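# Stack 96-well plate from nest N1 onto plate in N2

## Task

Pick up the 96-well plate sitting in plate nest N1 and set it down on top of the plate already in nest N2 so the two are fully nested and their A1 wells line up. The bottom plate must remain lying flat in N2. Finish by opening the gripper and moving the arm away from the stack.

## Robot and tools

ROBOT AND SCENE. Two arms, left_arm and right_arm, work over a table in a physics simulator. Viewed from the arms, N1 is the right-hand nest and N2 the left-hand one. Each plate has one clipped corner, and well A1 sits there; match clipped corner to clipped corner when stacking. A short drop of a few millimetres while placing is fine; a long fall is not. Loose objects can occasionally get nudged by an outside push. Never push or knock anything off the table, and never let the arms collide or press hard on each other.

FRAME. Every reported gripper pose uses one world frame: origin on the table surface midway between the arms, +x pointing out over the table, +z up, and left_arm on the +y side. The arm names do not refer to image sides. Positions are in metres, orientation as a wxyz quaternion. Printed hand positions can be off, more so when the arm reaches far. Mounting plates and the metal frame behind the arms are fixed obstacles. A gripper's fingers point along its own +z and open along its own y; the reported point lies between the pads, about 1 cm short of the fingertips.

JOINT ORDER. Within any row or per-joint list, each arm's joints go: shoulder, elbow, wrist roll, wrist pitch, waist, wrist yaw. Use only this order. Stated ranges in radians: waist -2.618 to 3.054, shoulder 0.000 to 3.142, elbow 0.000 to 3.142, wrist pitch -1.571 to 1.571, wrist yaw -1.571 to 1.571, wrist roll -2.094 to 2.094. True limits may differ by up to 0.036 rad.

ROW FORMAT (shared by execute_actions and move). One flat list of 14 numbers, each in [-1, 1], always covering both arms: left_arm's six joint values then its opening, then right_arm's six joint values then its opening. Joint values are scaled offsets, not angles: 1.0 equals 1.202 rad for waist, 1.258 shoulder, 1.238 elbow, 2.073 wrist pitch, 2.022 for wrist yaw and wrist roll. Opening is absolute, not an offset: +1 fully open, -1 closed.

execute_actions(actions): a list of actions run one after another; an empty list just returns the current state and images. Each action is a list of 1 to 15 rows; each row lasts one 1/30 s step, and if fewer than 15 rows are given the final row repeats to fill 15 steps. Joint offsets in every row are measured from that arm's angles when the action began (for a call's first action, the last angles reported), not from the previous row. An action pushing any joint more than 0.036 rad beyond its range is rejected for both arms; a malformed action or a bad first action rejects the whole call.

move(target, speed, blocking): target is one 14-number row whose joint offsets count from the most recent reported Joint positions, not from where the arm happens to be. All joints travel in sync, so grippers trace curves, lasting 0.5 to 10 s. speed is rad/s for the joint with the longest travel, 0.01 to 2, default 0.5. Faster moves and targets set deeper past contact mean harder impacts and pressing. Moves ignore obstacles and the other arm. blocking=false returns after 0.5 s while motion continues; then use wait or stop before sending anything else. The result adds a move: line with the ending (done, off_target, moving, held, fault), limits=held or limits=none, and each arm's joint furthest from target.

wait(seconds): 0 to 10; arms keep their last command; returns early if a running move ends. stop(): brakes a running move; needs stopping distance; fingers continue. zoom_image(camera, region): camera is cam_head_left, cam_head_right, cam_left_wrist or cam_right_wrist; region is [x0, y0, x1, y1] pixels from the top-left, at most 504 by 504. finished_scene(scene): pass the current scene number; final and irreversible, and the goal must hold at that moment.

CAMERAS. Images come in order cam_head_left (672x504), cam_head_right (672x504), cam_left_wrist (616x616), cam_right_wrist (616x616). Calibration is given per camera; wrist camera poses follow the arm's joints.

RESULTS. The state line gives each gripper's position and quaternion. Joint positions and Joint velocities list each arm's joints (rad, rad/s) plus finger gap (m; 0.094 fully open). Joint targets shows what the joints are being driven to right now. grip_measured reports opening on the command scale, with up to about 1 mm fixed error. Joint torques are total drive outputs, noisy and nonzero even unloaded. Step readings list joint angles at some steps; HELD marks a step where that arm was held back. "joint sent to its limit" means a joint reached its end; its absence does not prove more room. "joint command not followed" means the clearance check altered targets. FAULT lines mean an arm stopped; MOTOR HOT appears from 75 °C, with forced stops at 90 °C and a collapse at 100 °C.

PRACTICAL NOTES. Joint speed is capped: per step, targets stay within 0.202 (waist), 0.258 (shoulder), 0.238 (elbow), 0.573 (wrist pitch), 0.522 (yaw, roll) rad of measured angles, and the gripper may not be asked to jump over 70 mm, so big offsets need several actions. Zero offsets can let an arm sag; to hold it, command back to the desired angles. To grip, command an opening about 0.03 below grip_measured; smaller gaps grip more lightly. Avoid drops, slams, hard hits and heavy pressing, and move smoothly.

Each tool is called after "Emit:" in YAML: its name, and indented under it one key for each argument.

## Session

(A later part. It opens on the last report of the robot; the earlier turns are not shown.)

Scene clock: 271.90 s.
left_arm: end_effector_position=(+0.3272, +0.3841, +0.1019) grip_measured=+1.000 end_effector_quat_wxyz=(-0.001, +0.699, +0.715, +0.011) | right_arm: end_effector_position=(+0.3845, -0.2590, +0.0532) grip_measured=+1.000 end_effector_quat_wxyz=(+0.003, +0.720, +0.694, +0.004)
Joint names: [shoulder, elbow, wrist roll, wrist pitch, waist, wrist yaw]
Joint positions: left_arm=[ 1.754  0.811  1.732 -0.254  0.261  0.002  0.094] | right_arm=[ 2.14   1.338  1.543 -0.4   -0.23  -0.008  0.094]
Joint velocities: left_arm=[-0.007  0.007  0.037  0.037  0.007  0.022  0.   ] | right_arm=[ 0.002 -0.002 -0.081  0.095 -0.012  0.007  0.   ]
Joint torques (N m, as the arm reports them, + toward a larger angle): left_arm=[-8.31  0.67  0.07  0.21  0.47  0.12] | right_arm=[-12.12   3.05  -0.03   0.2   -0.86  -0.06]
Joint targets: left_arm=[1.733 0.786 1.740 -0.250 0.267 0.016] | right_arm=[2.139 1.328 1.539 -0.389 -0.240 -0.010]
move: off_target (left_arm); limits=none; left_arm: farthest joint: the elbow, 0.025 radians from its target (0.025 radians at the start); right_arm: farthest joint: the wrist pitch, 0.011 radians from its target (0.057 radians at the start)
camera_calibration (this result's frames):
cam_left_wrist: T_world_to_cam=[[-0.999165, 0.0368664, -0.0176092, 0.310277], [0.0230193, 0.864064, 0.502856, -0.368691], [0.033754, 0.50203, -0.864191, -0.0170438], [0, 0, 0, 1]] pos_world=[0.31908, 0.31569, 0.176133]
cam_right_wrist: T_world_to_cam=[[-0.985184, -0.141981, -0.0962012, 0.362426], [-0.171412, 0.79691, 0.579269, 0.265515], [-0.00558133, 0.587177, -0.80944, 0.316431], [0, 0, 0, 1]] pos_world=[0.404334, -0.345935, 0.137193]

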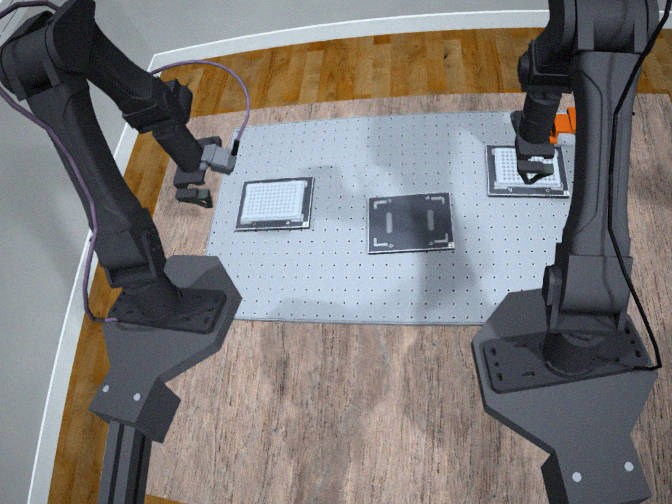

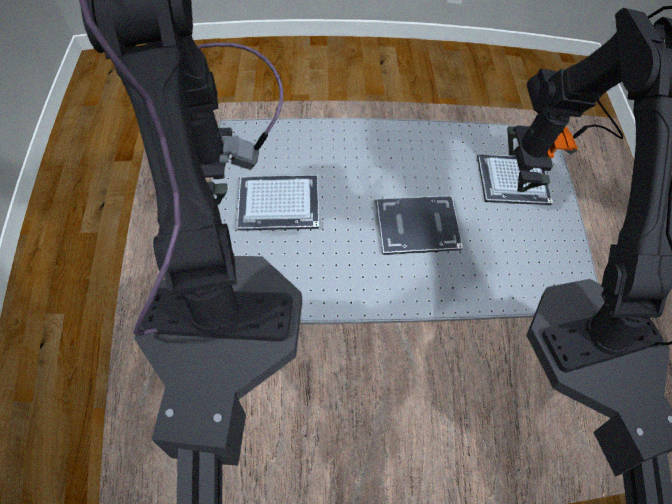

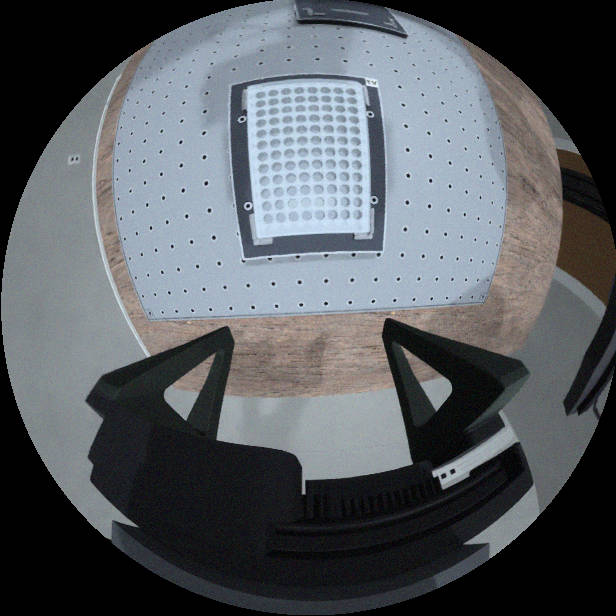

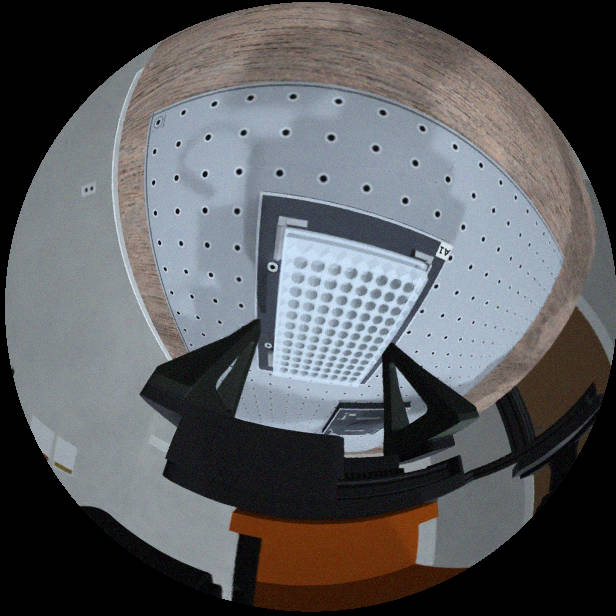

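Emit:
zoom_image:
  camera: "cam_left_wrist"
  region: [240, 205, 300, 255]

Emit:
zoom_image:
  camera: "cam_left_wrist"
  region: [330, 200, 390, 250]

Emit:
zoom_image:
  camera: "cam_head_right"
  region: [285, 200, 325, 235]

Emit:
zoom_image:
  camera: "cam_head_right"
  region: [235, 172, 275, 232]

Region (240, 205, 300, 255) of cam_left_wrist's 616x616 image, scaled by 8.400, with more detail than that image has.

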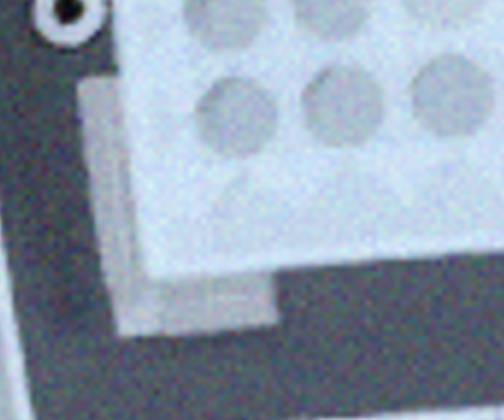

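Region (330, 200, 390, 250) of cam_left_wrist's 616x616 image, scaled by 8.400, with more detail than that image has.

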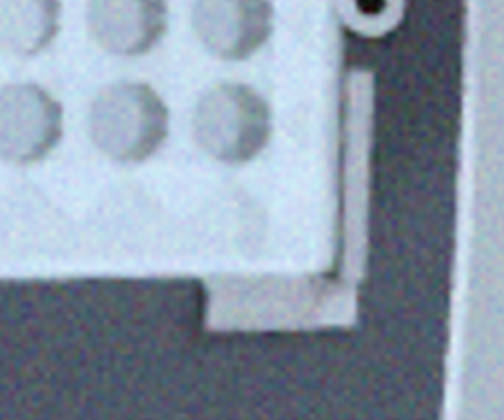

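Region (285, 200, 325, 235) of cam_head_right's 672x504 image, scaled by 12.600, with more detail than that image has; it fills the top 441 rows of this view, and the rest is white.

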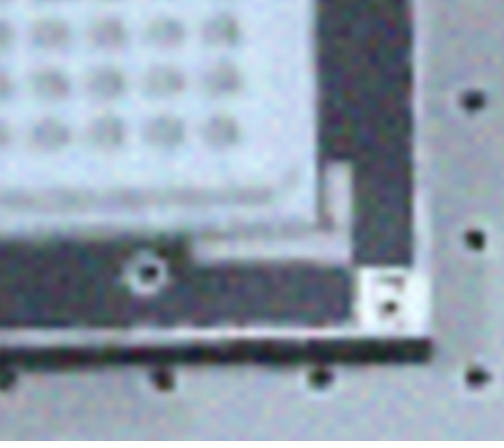

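Region (235, 172, 275, 232) of cam_head_right's 672x504 image, scaled by 8.400, with more detail than that image has.

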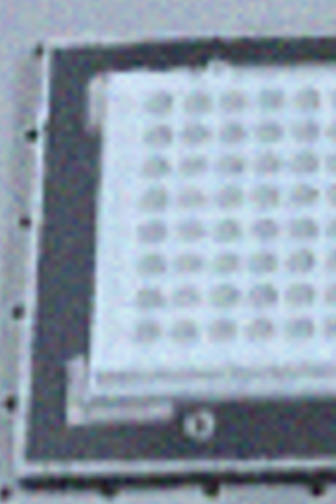

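Emit:
zoom_image:
  camera: "cam_left_wrist"
  region: [235, 72, 385, 112]

Emit:
zoom_image:
  camera: "cam_left_wrist"
  region: [335, 72, 385, 112]

Emit:
zoom_image:
  camera: "cam_left_wrist"
  region: [235, 72, 285, 112]

Region (235, 72, 385, 112) of cam_left_wrist's 616x616 image, scaled by 3.360, with more detail than that image has; it fills the top 134 rows of this view, and the rest is white.

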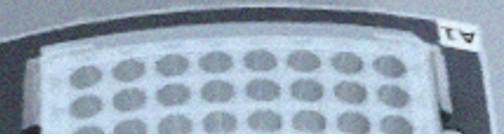

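Region (335, 72, 385, 112) of cam_left_wrist's 616x616 image, scaled by 10.080, with more detail than that image has; it fills the top 403 rows of this view, and the rest is white.

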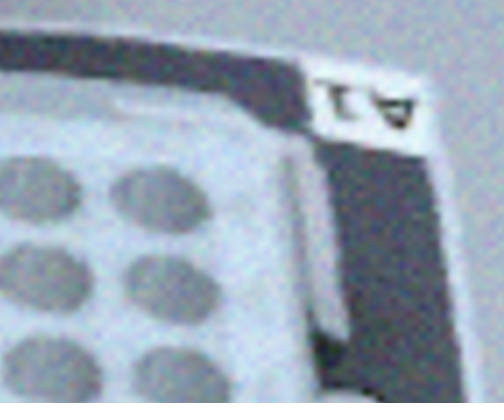

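Region (235, 72, 285, 112) of cam_left_wrist's 616x616 image, scaled by 10.080, with more detail than that image has; it fills the top 403 rows of this view, and the rest is white.

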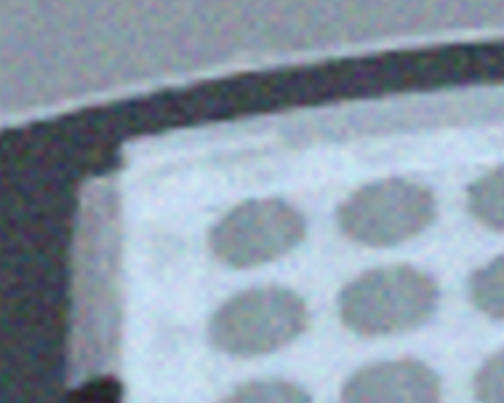

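Emit:
zoom_image:
  camera: "cam_right_wrist"
  region: [250, 330, 400, 400]

Emit:
zoom_image:
  camera: "cam_head_left"
  region: [480, 135, 580, 205]

Emit:
zoom_image:
  camera: "cam_head_right"
  region: [470, 145, 560, 210]

Region (250, 330, 400, 400) of cam_right_wrist's 616x616 image, scaled by 3.360, with more detail than that image has; it fills the top 235 rows of this view, and the rest is white.

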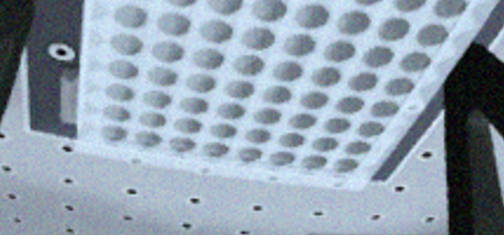

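Region (480, 135, 580, 205) of cam_head_left's 672x504 image, scaled by 5.040, with more detail than that image has; it fills the top 353 rows of this view, and the rest is white.

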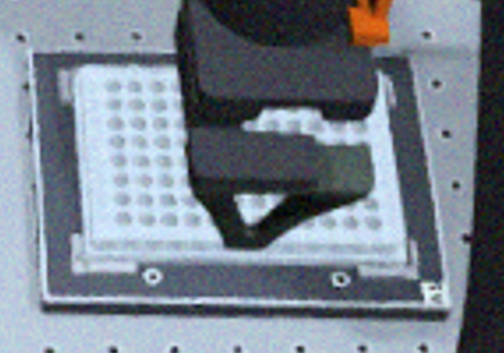

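Region (470, 145, 560, 210) of cam_head_right's 672x504 image, scaled by 5.600, with more detail than that image has.

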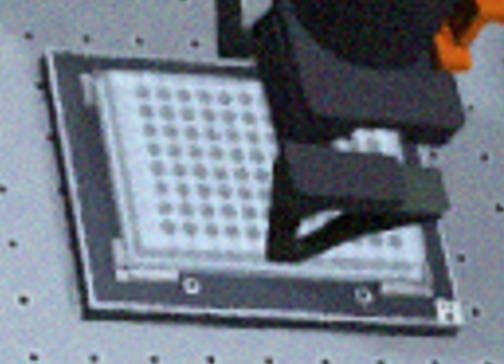

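Emit:
zoom_image:
  camera: "cam_head_left"
  region: [485, 140, 525, 170]

Emit:
zoom_image:
  camera: "cam_head_right"
  region: [475, 150, 515, 180]

Emit:
zoom_image:
  camera: "cam_right_wrist"
  region: [262, 355, 322, 395]

Emit:
zoom_image:
  camera: "cam_right_wrist"
  region: [325, 360, 385, 400]

Region (485, 140, 525, 170) of cam_head_left's 672x504 image, scaled by 12.600, with more detail than that image has; it fills the top 378 rows of this view, and the rest is white.

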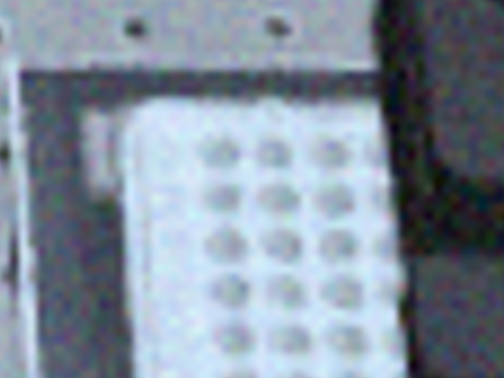

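Region (475, 150, 515, 180) of cam_head_right's 672x504 image, scaled by 12.600, with more detail than that image has; it fills the top 378 rows of this view, and the rest is white.

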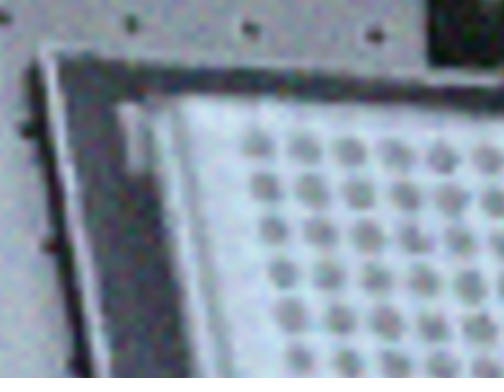

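Region (262, 355, 322, 395) of cam_right_wrist's 616x616 image, scaled by 8.400, with more detail than that image has.

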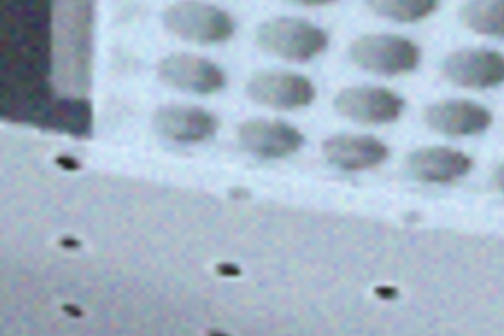

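Region (325, 360, 385, 400) of cam_right_wrist's 616x616 image, scaled by 8.400, with more detail than that image has.

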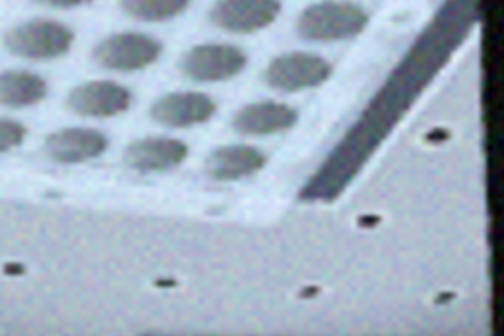

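Emit:
zoom_image:
  camera: "cam_head_left"
  region: [540, 165, 580, 200]

Emit:
zoom_image:
  camera: "cam_head_right"
  region: [520, 170, 560, 205]

Emit:
zoom_image:
  camera: "cam_right_wrist"
  region: [385, 235, 455, 295]

Emit:
zoom_image:
  camera: "cam_right_wrist"
  region: [265, 205, 335, 265]

Region (540, 165, 580, 200) of cam_head_left's 672x504 image, scaled by 12.600, with more detail than that image has; it fills the top 441 rows of this view, and the rest is white.

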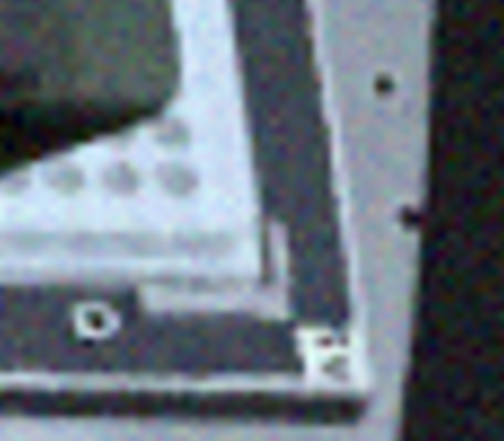

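Region (520, 170, 560, 205) of cam_head_right's 672x504 image, scaled by 12.600, with more detail than that image has; it fills the top 441 rows of this view, and the rest is white.

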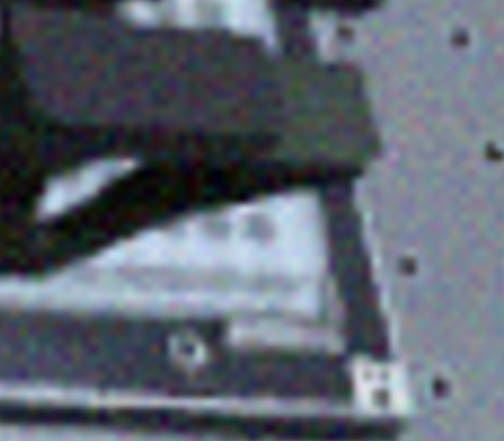

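Region (385, 235, 455, 295) of cam_right_wrist's 616x616 image, scaled by 7.200, with more detail than that image has; it fills the top 432 rows of this view, and the rest is white.

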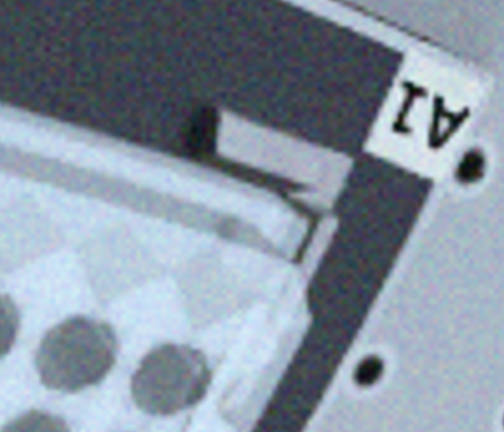

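Region (265, 205, 335, 265) of cam_right_wrist's 616x616 image, scaled by 7.200, with more detail than that image has; it fills the top 432 rows of this view, and the rest is white.

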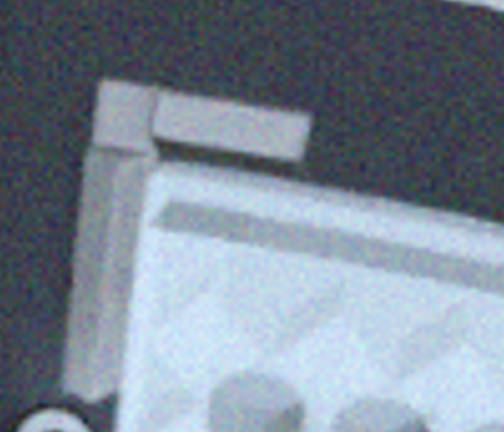

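Emit:
move:
  target: [-0.0167, -0.0202, 0.004, 0.002, 0.005, 0.007, 1, 0.0087, -0.008, -0.002, 0.0092, -0.008, -0.001, 1]
  speed: 0.05

Scene clock: 329.20 s.
left_arm: end_effector_position=(+0.3273, +0.3840, +0.1019) grip_measured=+1.000 end_effector_quat_wxyz=(-0.001, +0.699, +0.715, +0.011) | right_arm: end_effector_position=(+0.3825, -0.2589, +0.0484) grip_measured=+1.000 end_effector_quat_wxyz=(+0.001, +0.720, +0.694, +0.003)
Joint names: [shoulder, elbow, wrist roll, wrist pitch, waist, wrist yaw]
Joint positions: left_arm=[ 1.754  0.811  1.732 -0.254  0.261  0.002  0.094] | right_arm=[ 2.154  1.338  1.543 -0.392 -0.23  -0.008  0.094]
Joint velocities: left_arm=[-0.012 -0.012  0.022  0.051 -0.007  0.051  0.   ] | right_arm=[-0.002  0.012  0.022 -0.007 -0.012  0.022  0.   ]
Joint torques (N m, as the arm reports them, + toward a larger angle): left_arm=[-8.31  0.69  0.06  0.21  0.45  0.12] | right_arm=[-12.2    3.    -0.03   0.18  -0.87  -0.05]
Joint targets: left_arm=[1.733 0.786 1.740 -0.250 0.267 0.016] | right_arm=[2.151 1.328 1.539 -0.381 -0.240 -0.010]
move: off_target (left_arm); limits=none; left_arm: farthest joint: the elbow, 0.025 radians from its target (0.025 radians at the start); right_arm: farthest joint: the wrist pitch, 0.012 radians from its target (0.019 radians at the start)
camera_calibration (this result's frames):
cam_left_wrist: T_world_to_cam=[[-0.999143, 0.0372546, -0.0180578, 0.310274], [0.0231395, 0.864206, 0.502606, -0.368719], [0.03433, 0.501757, -0.864327, -0.0170918], [0, 0, 0, 1]] pos_world=[0.319126, 0.315666, 0.17615]
cam_right_wrist: T_world_to_cam=[[-0.985722, -0.141914, -0.0906271, 0.359936], [-0.168075, 0.796699, 0.580535, 0.266511], [-0.0101837, 0.587478, -0.809176, 0.314246], [0, 0, 0, 1]] pos_world=[0.402791, -0.345862, 0.132181]

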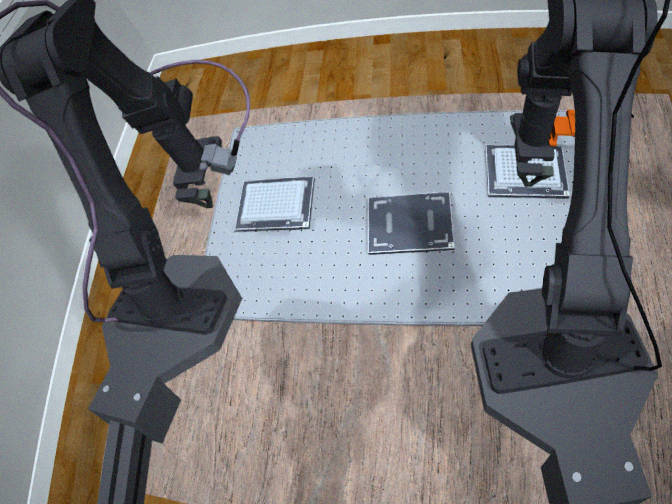

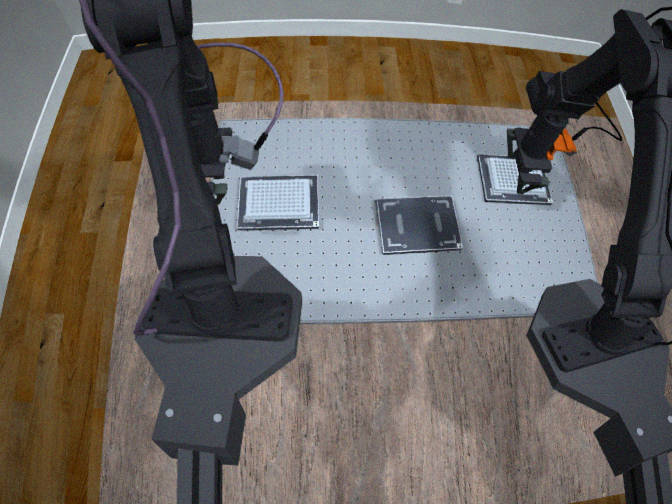

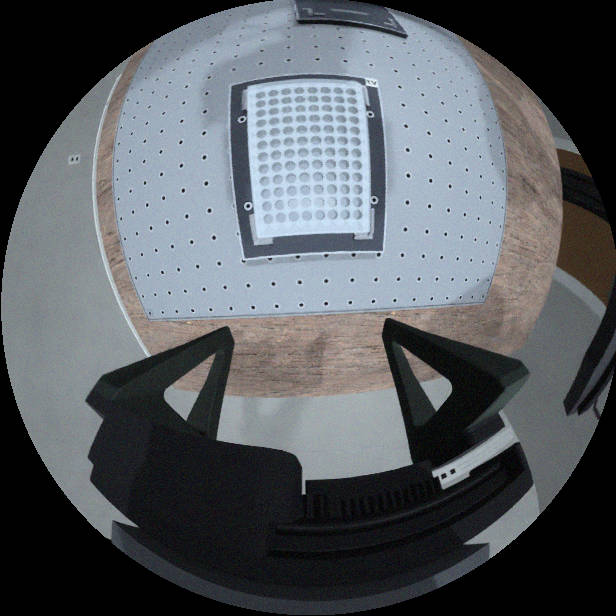

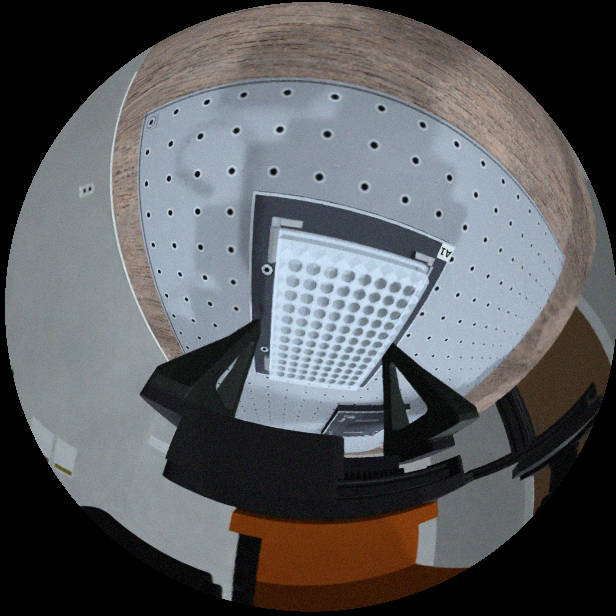

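Emit:
zoom_image:
  camera: "cam_right_wrist"
  region: [230, 290, 430, 400]

Region (230, 290, 430, 400) of cam_right_wrist's 616x616 image, scaled by 2.520, with more detail than that image has; it fills the top 277 rows of this view, and the rest is white.

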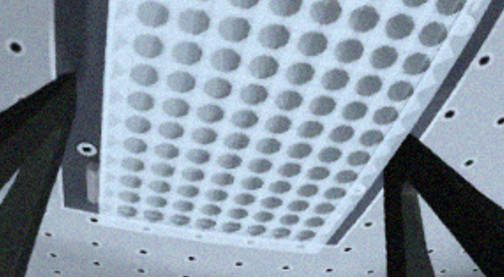

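Emit:
execute_actions:
  actions:
    - [[-0.0167,-0.0202,0.004,0.002,0.005,0.007,1,-0.0024,-0.008,-0.002,0.0053,-0.008,-0.001,0.95],[-0.0167,-0.0202,0.004,0.002,0.005,0.007,1,-0.0024,-0.008,-0.002,0.0053,-0.008,-0.001,0.9],[-0.0167,-0.0202,0.004,0.002,0.005,0.007,1,-0.0024,-0.008,-0.002,0.0053,-0.008,-0.001,0.86],[-0.0167,-0.0202,0.004,0.002,0.005,0.007,1,-0.0024,-0.008,-0.002,0.0053,-0.008,-0.001,0.83],[-0.0167,-0.0202,0.004,0.002,0.005,0.007,1,-0.0024,-0.008,-0.002,0.0053,-0.008,-0.001,0.81],[-0.0167,-0.0202,0.004,0.002,0.005,0.007,1,-0.0024,-0.008,-0.002,0.0053,-0.008,-0.001,0.79],[-0.0167,-0.0202,0.004,0.002,0.005,0.007,1,-0.0024,-0.008,-0.002,0.0053,-0.008,-0.001,0.77],[-0.0167,-0.0202,0.004,0.002,0.005,0.007,1,-0.0024,-0.008,-0.002,0.0053,-0.008,-0.001,0.76],[-0.0167,-0.0202,0.004,0.002,0.005,0.007,1,-0.0024,-0.008,-0.002,0.0053,-0.008,-0.001,0.75],[-0.0167,-0.0202,0.004,0.002,0.005,0.007,1,-0.0024,-0.008,-0.002,0.0053,-0.008,-0.001,0.74],[-0.0167,-0.0202,0.004,0.002,0.005,0.007,1,-0.0024,-0.008,-0.002,0.0053,-0.008,-0.001,0.73],[-0.0167,-0.0202,0.004,0.002,0.005,0.007,1,-0.0024,-0.008,-0.002,0.0053,-0.008,-0.001,0.72],[-0.0167,-0.0202,0.004,0.002,0.005,0.007,1,-0.0024,-0.008,-0.002,0.0053,-0.008,-0.001,0.71],[-0.0167,-0.0202,0.004,0.002,0.005,0.007,1,-0.0024,-0.008,-0.002,0.0053,-0.008,-0.001,0.70],[-0.0167,-0.0202,0.004,0.002,0.005,0.007,1,-0.0024,-0.008,-0.002,0.0053,-0.008,-0.001,0.69]]
    - [[-0.0167,-0.0202,0.004,0.002,0.005,0.007,1,-0.0024,-0.008,-0.002,0.0053,-0.008,-0.001,0.69]]

Scene clock: 344.90 s.
left_arm: end_effector_position=(+0.3274, +0.3840, +0.1019) grip_measured=+1.000 end_effector_quat_wxyz=(-0.001, +0.700, +0.714, +0.011) | right_arm: end_effector_position=(+0.3797, -0.2587, +0.0480) grip_measured=+0.707 end_effector_quat_wxyz=(-0.004, +0.720, +0.694, -0.001)
Joint names: [shoulder, elbow, wrist roll, wrist pitch, waist, wrist yaw]
Joint positions: left_arm=[ 1.754  0.811  1.733 -0.253  0.261  0.003  0.094] | right_arm=[ 2.155  1.338  1.543 -0.402 -0.23  -0.009  0.08 ]
Joint velocities: left_arm=[ 0.012  0.022  0.022  0.007 -0.002  0.022  0.   ] | right_arm=[-0.012 -0.007  0.022 -0.051 -0.007  0.022  0.   ]
Joint torques (N m, as the arm reports them, + toward a larger angle): left_arm=[-8.31  0.68  0.06  0.21  0.45  0.12] | right_arm=[-12.25   2.96  -0.02   0.16  -0.84  -0.05]
Joint targets: left_arm=[1.733 0.786 1.741 -0.249 0.267 0.017] | right_arm=[2.152 1.328 1.539 -0.391 -0.240 -0.011]
Step readings (joint positions; steps 1 to 15: 1st action; 16 to 30: 2nd action):
0: left_arm=[1.754 0.811 1.732 -0.254 0.261 0.002] | right_arm=[2.154 1.338 1.543 -0.392 -0.230 -0.008]
1: left_arm=[1.754 0.811 1.732 -0.254 0.261 0.002] | right_arm=[2.154 1.338 1.543 -0.392 -0.230 -0.009]
2: left_arm=[1.754 0.811 1.733 -0.254 0.261 0.002] | right_arm=[2.154 1.338 1.543 -0.392 -0.230 -0.009]
4: left_arm=[1.754 0.811 1.733 -0.254 0.261 0.002] | right_arm=[2.154 1.338 1.543 -0.394 -0.230 -0.009]
8: left_arm=[1.754 0.811 1.733 -0.253 0.261 0.002] | right_arm=[2.155 1.338 1.543 -0.400 -0.230 -0.009]
15: left_arm=[1.754 0.811 1.733 -0.253 0.261 0.002] | right_arm=[2.155 1.338 1.543 -0.402 -0.230 -0.009]
16: left_arm=[1.754 0.811 1.733 -0.253 0.261 0.003] | right_arm=[2.155 1.338 1.543 -0.402 -0.230 -0.009]
17: left_arm=[1.754 0.811 1.733 -0.253 0.261 0.003] | right_arm=[2.155 1.338 1.543 -0.402 -0.230 -0.009]
19: left_arm=[1.754 0.811 1.733 -0.253 0.261 0.003] | right_arm=[2.155 1.338 1.543 -0.402 -0.230 -0.009]
23: left_arm=[1.754 0.811 1.733 -0.253 0.261 0.003] | right_arm=[2.155 1.338 1.543 -0.402 -0.230 -0.009]
30: Joint positions above
camera_calibration (this result's frames):
cam_left_wrist: T_world_to_cam=[[-0.999091, 0.038405, -0.0184936, 0.309967], [0.0239256, 0.864324, 0.502365, -0.368957], [0.0352778, 0.501466, -0.864458, -0.0172554], [0, 0, 0, 1]] pos_world=[0.319121, 0.315648, 0.176167]
cam_right_wrist: T_world_to_cam=[[-0.986615, -0.142135, -0.0799225, 0.356949], [-0.161921, 0.796006, 0.583229, 0.263437], [-0.0192786, 0.588364, -0.808367, 0.317384], [0, 0, 0, 1]] pos_world=[0.400946, -0.345699, 0.131447]

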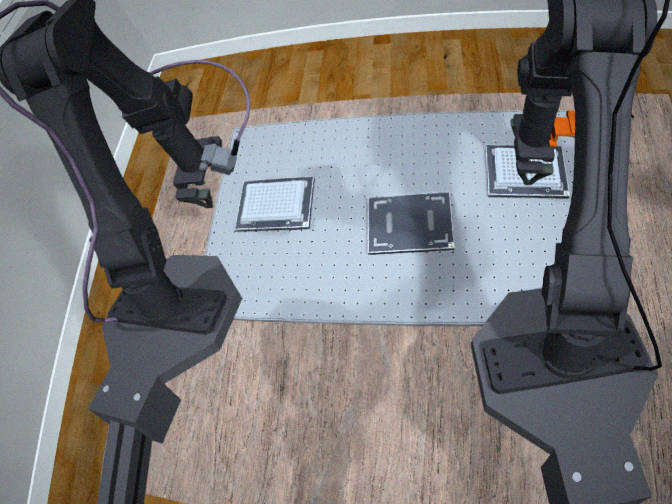

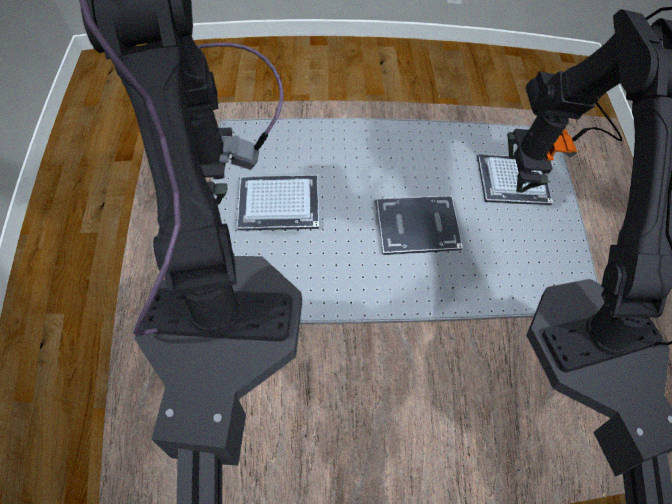

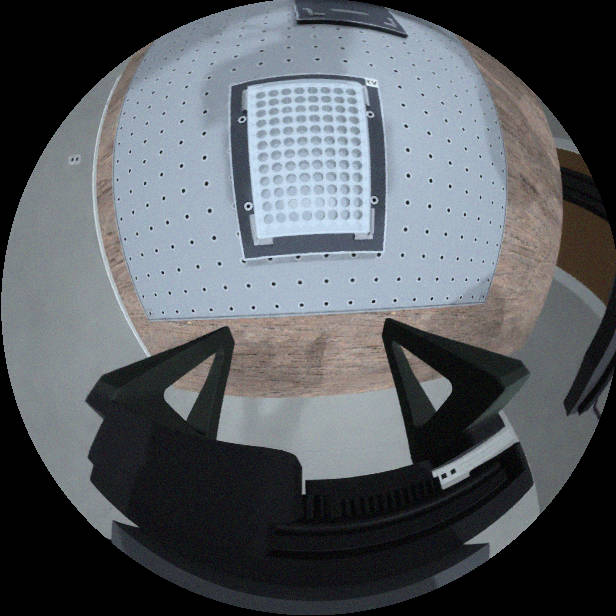

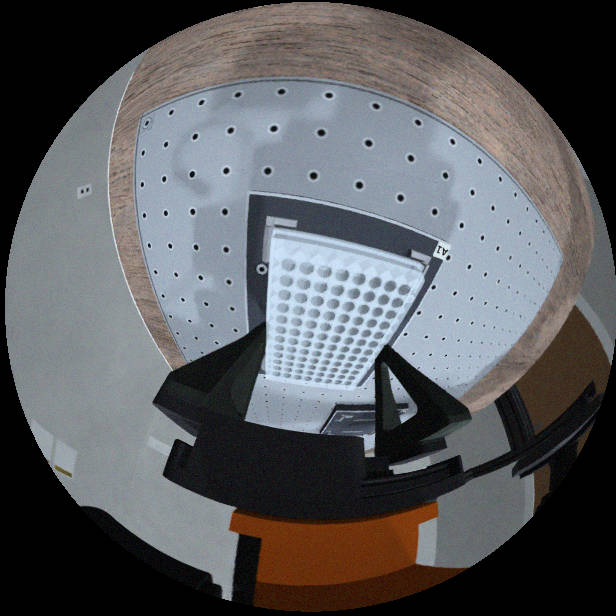

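Emit:
move:
  target: [-0.0167, -0.0202, 0.004, 0.002, 0.005, 0.007, 1, -0.1025, -0.0202, -0.002, -0.0463, -0.008, -0.001, 0.675]
  speed: 0.1

Scene clock: 362.13 s.
left_arm: end_effector_position=(+0.3275, +0.3839, +0.1019) grip_measured=+1.000 end_effector_quat_wxyz=(-0.001, +0.700, +0.714, +0.011) | right_arm: end_effector_position=(+0.3818, -0.2586, +0.0825) grip_measured=+0.700 end_effector_quat_wxyz=(-0.001, +0.720, +0.694, +0.001)
Joint names: [shoulder, elbow, wrist roll, wrist pitch, waist, wrist yaw]
Joint positions: left_arm=[ 1.754  0.811  1.734 -0.253  0.261  0.003  0.094] | right_arm=[ 2.055  1.326  1.543 -0.485 -0.23  -0.009  0.08 ]
Joint velocities: left_arm=[ 0.007  0.007  0.037  0.051  0.007 -0.037  0.   ] | right_arm=[ 0.002 -0.017  0.051 -0.022 -0.017 -0.037 -0.   ]
Joint torques (N m, as the arm reports them, + toward a larger angle): left_arm=[-8.31  0.68  0.06  0.21  0.44  0.13] | right_arm=[-14.52   3.19  -0.03  -0.04  -0.88  -0.05]
Joint targets: left_arm=[1.733 0.786 1.741 -0.249 0.267 0.017] | right_arm=[2.026 1.313 1.539 -0.498 -0.240 -0.011]
move: off_target (left_arm, right_arm); limits=none; left_arm: farthest joint: the elbow, 0.025 radians from its target (0.025 radians at the start); right_arm: farthest joint: the shoulder, 0.028 radians from its target (0.129 radians at the start)
camera_calibration (this result's frames):
cam_left_wrist: T_world_to_cam=[[-0.999068, 0.0387932, -0.0189428, 0.309963], [0.0240463, 0.864466, 0.502116, -0.368986], [0.0358541, 0.501193, -0.864593, -0.0173037], [0, 0, 0, 1]] pos_world=[0.319168, 0.315624, 0.176185]
cam_right_wrist: T_world_to_cam=[[-0.986139, -0.142198, -0.0855017, 0.362042], [-0.165273, 0.796218, 0.581998, 0.245003], [-0.0146808, 0.588062, -0.808683, 0.343529], [0, 0, 0, 1]] pos_world=[0.402559, -0.34561, 0.166169]

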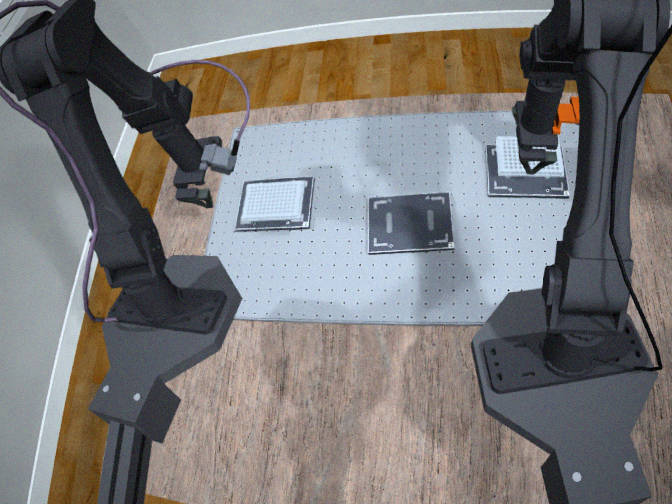

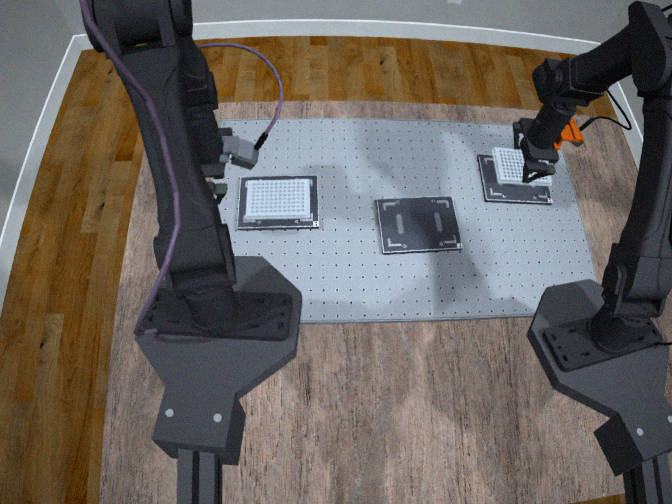

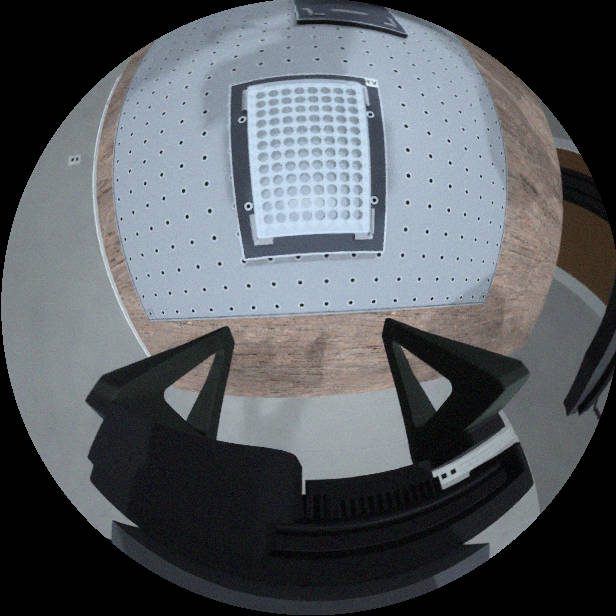

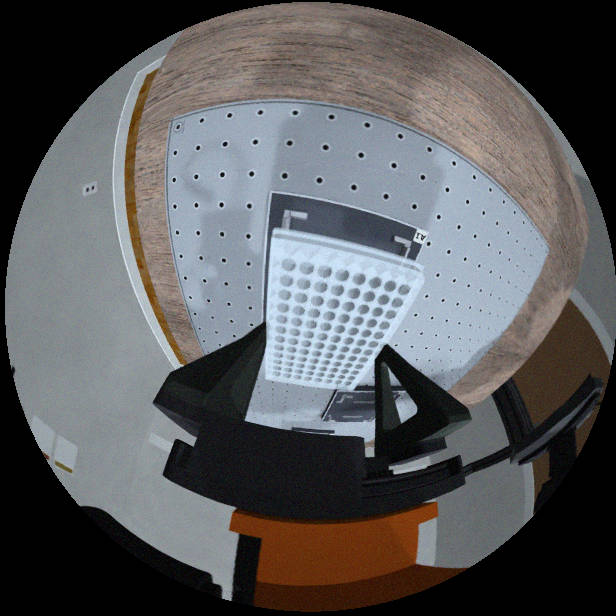

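Emit:
move:
  target: [-0.0167, -0.0202, 0.004, 0.002, 0.005, 0.007, 1, 0.0731, 0.2052, -0.6494, -0.0955, 0.2512, 0.0495, 0.675]
  speed: 0.8

Scene clock: 401.97 s.
left_arm: end_effector_position=(+0.3277, +0.3839, +0.1019) grip_measured=+1.000 end_effector_quat_wxyz=(-0.000, +0.700, +0.714, +0.011) | right_arm: end_effector_position=(+0.3972, -0.1377, +0.0914) grip_measured=+0.700 end_effector_quat_wxyz=(-0.026, +0.009, +1.000, +0.001)
Joint names: [shoulder, elbow, wrist roll, wrist pitch, waist, wrist yaw]
Joint positions: left_arm=[ 1.754  0.811  1.735 -0.252  0.261  0.003  0.094] | right_arm=[ 2.151  1.547  0.235 -0.672  0.065  0.083  0.08 ]
Joint velocities: left_arm=[-0.012  0.022  0.007 -0.022  0.007 -0.037  0.   ] | right_arm=[ 0.007 -0.017 -0.022 -0.037 -0.012 -0.037  0.   ]
Joint torques (N m, as the arm reports them, + toward a larger angle): left_arm=[-8.31  0.68  0.06  0.21  0.45  0.12] | right_arm=[-13.11   7.19  -0.03  -0.11   1.65   0.05]
Joint targets: left_arm=[1.733 0.786 1.742 -0.249 0.267 0.017] | right_arm=[2.147 1.580 0.230 -0.683 0.072 0.091]
move: off_target (left_arm, right_arm); limits=none; left_arm: farthest joint: the elbow, 0.025 radians from its target (0.025 radians at the start); right_arm: farthest joint: the elbow, 0.033 radians from its target (0.254 radians at the start)
camera_calibration (this result's frames):
cam_left_wrist: T_world_to_cam=[[-0.999029, 0.0395624, -0.019386, 0.309808], [0.0245, 0.864595, 0.501872, -0.369119], [0.0366163, 0.50091, -0.864725, -0.0174098], [0, 0, 0, 1]] pos_world=[0.319188, 0.315602, 0.176202]
cam_right_wrist: T_world_to_cam=[[0.156241, -0.982973, -0.0967074, -0.173273], [-0.763711, -0.182316, 0.619279, 0.245648], [-0.626366, -0.0229001, -0.779193, 0.435959], [0, 0, 0, 1]] pos_world=[0.487746, -0.115553, 0.170815]

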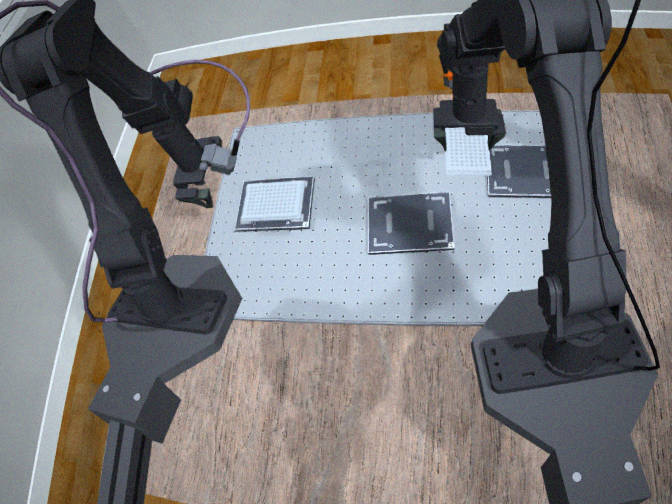

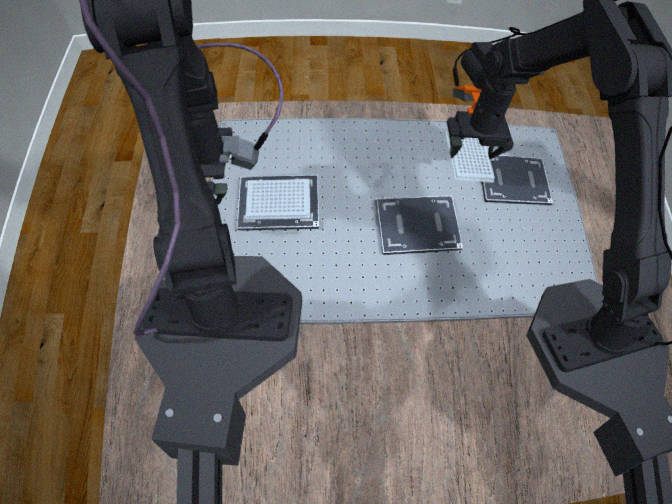

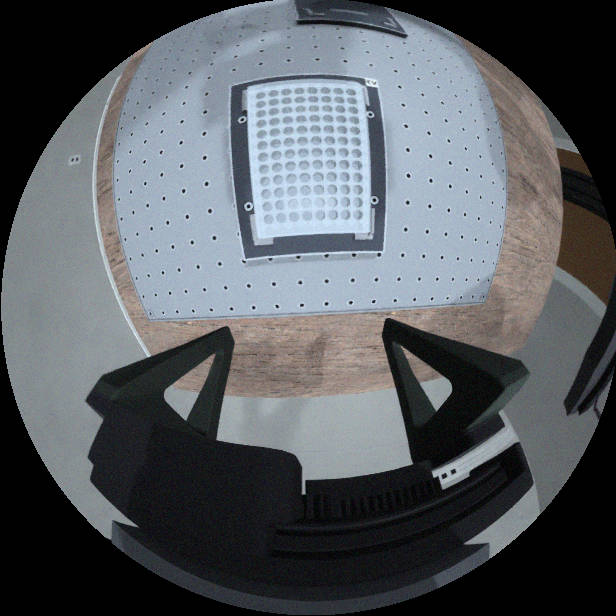

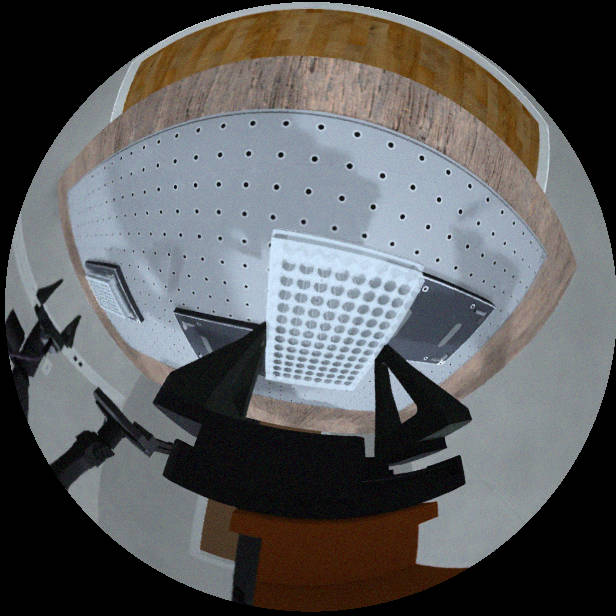

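Emit:
zoom_image:
  camera: "cam_head_left"
  region: [435, 120, 505, 185]

Emit:
zoom_image:
  camera: "cam_head_right"
  region: [440, 125, 510, 190]

Region (435, 120, 505, 185) of cam_head_left's 672x504 image, scaled by 7.200, with more detail than that image has; it fills the top 468 rows of this view, and the rest is white.

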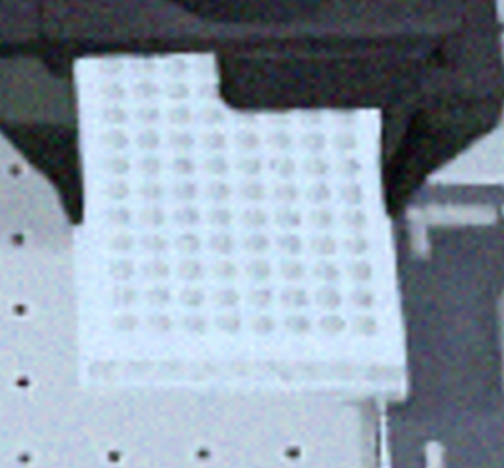

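Region (440, 125, 510, 190) of cam_head_right's 672x504 image, scaled by 7.200, with more detail than that image has; it fills the top 468 rows of this view, and the rest is white.

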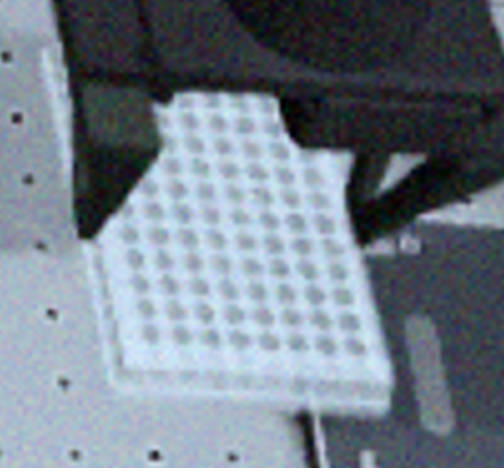

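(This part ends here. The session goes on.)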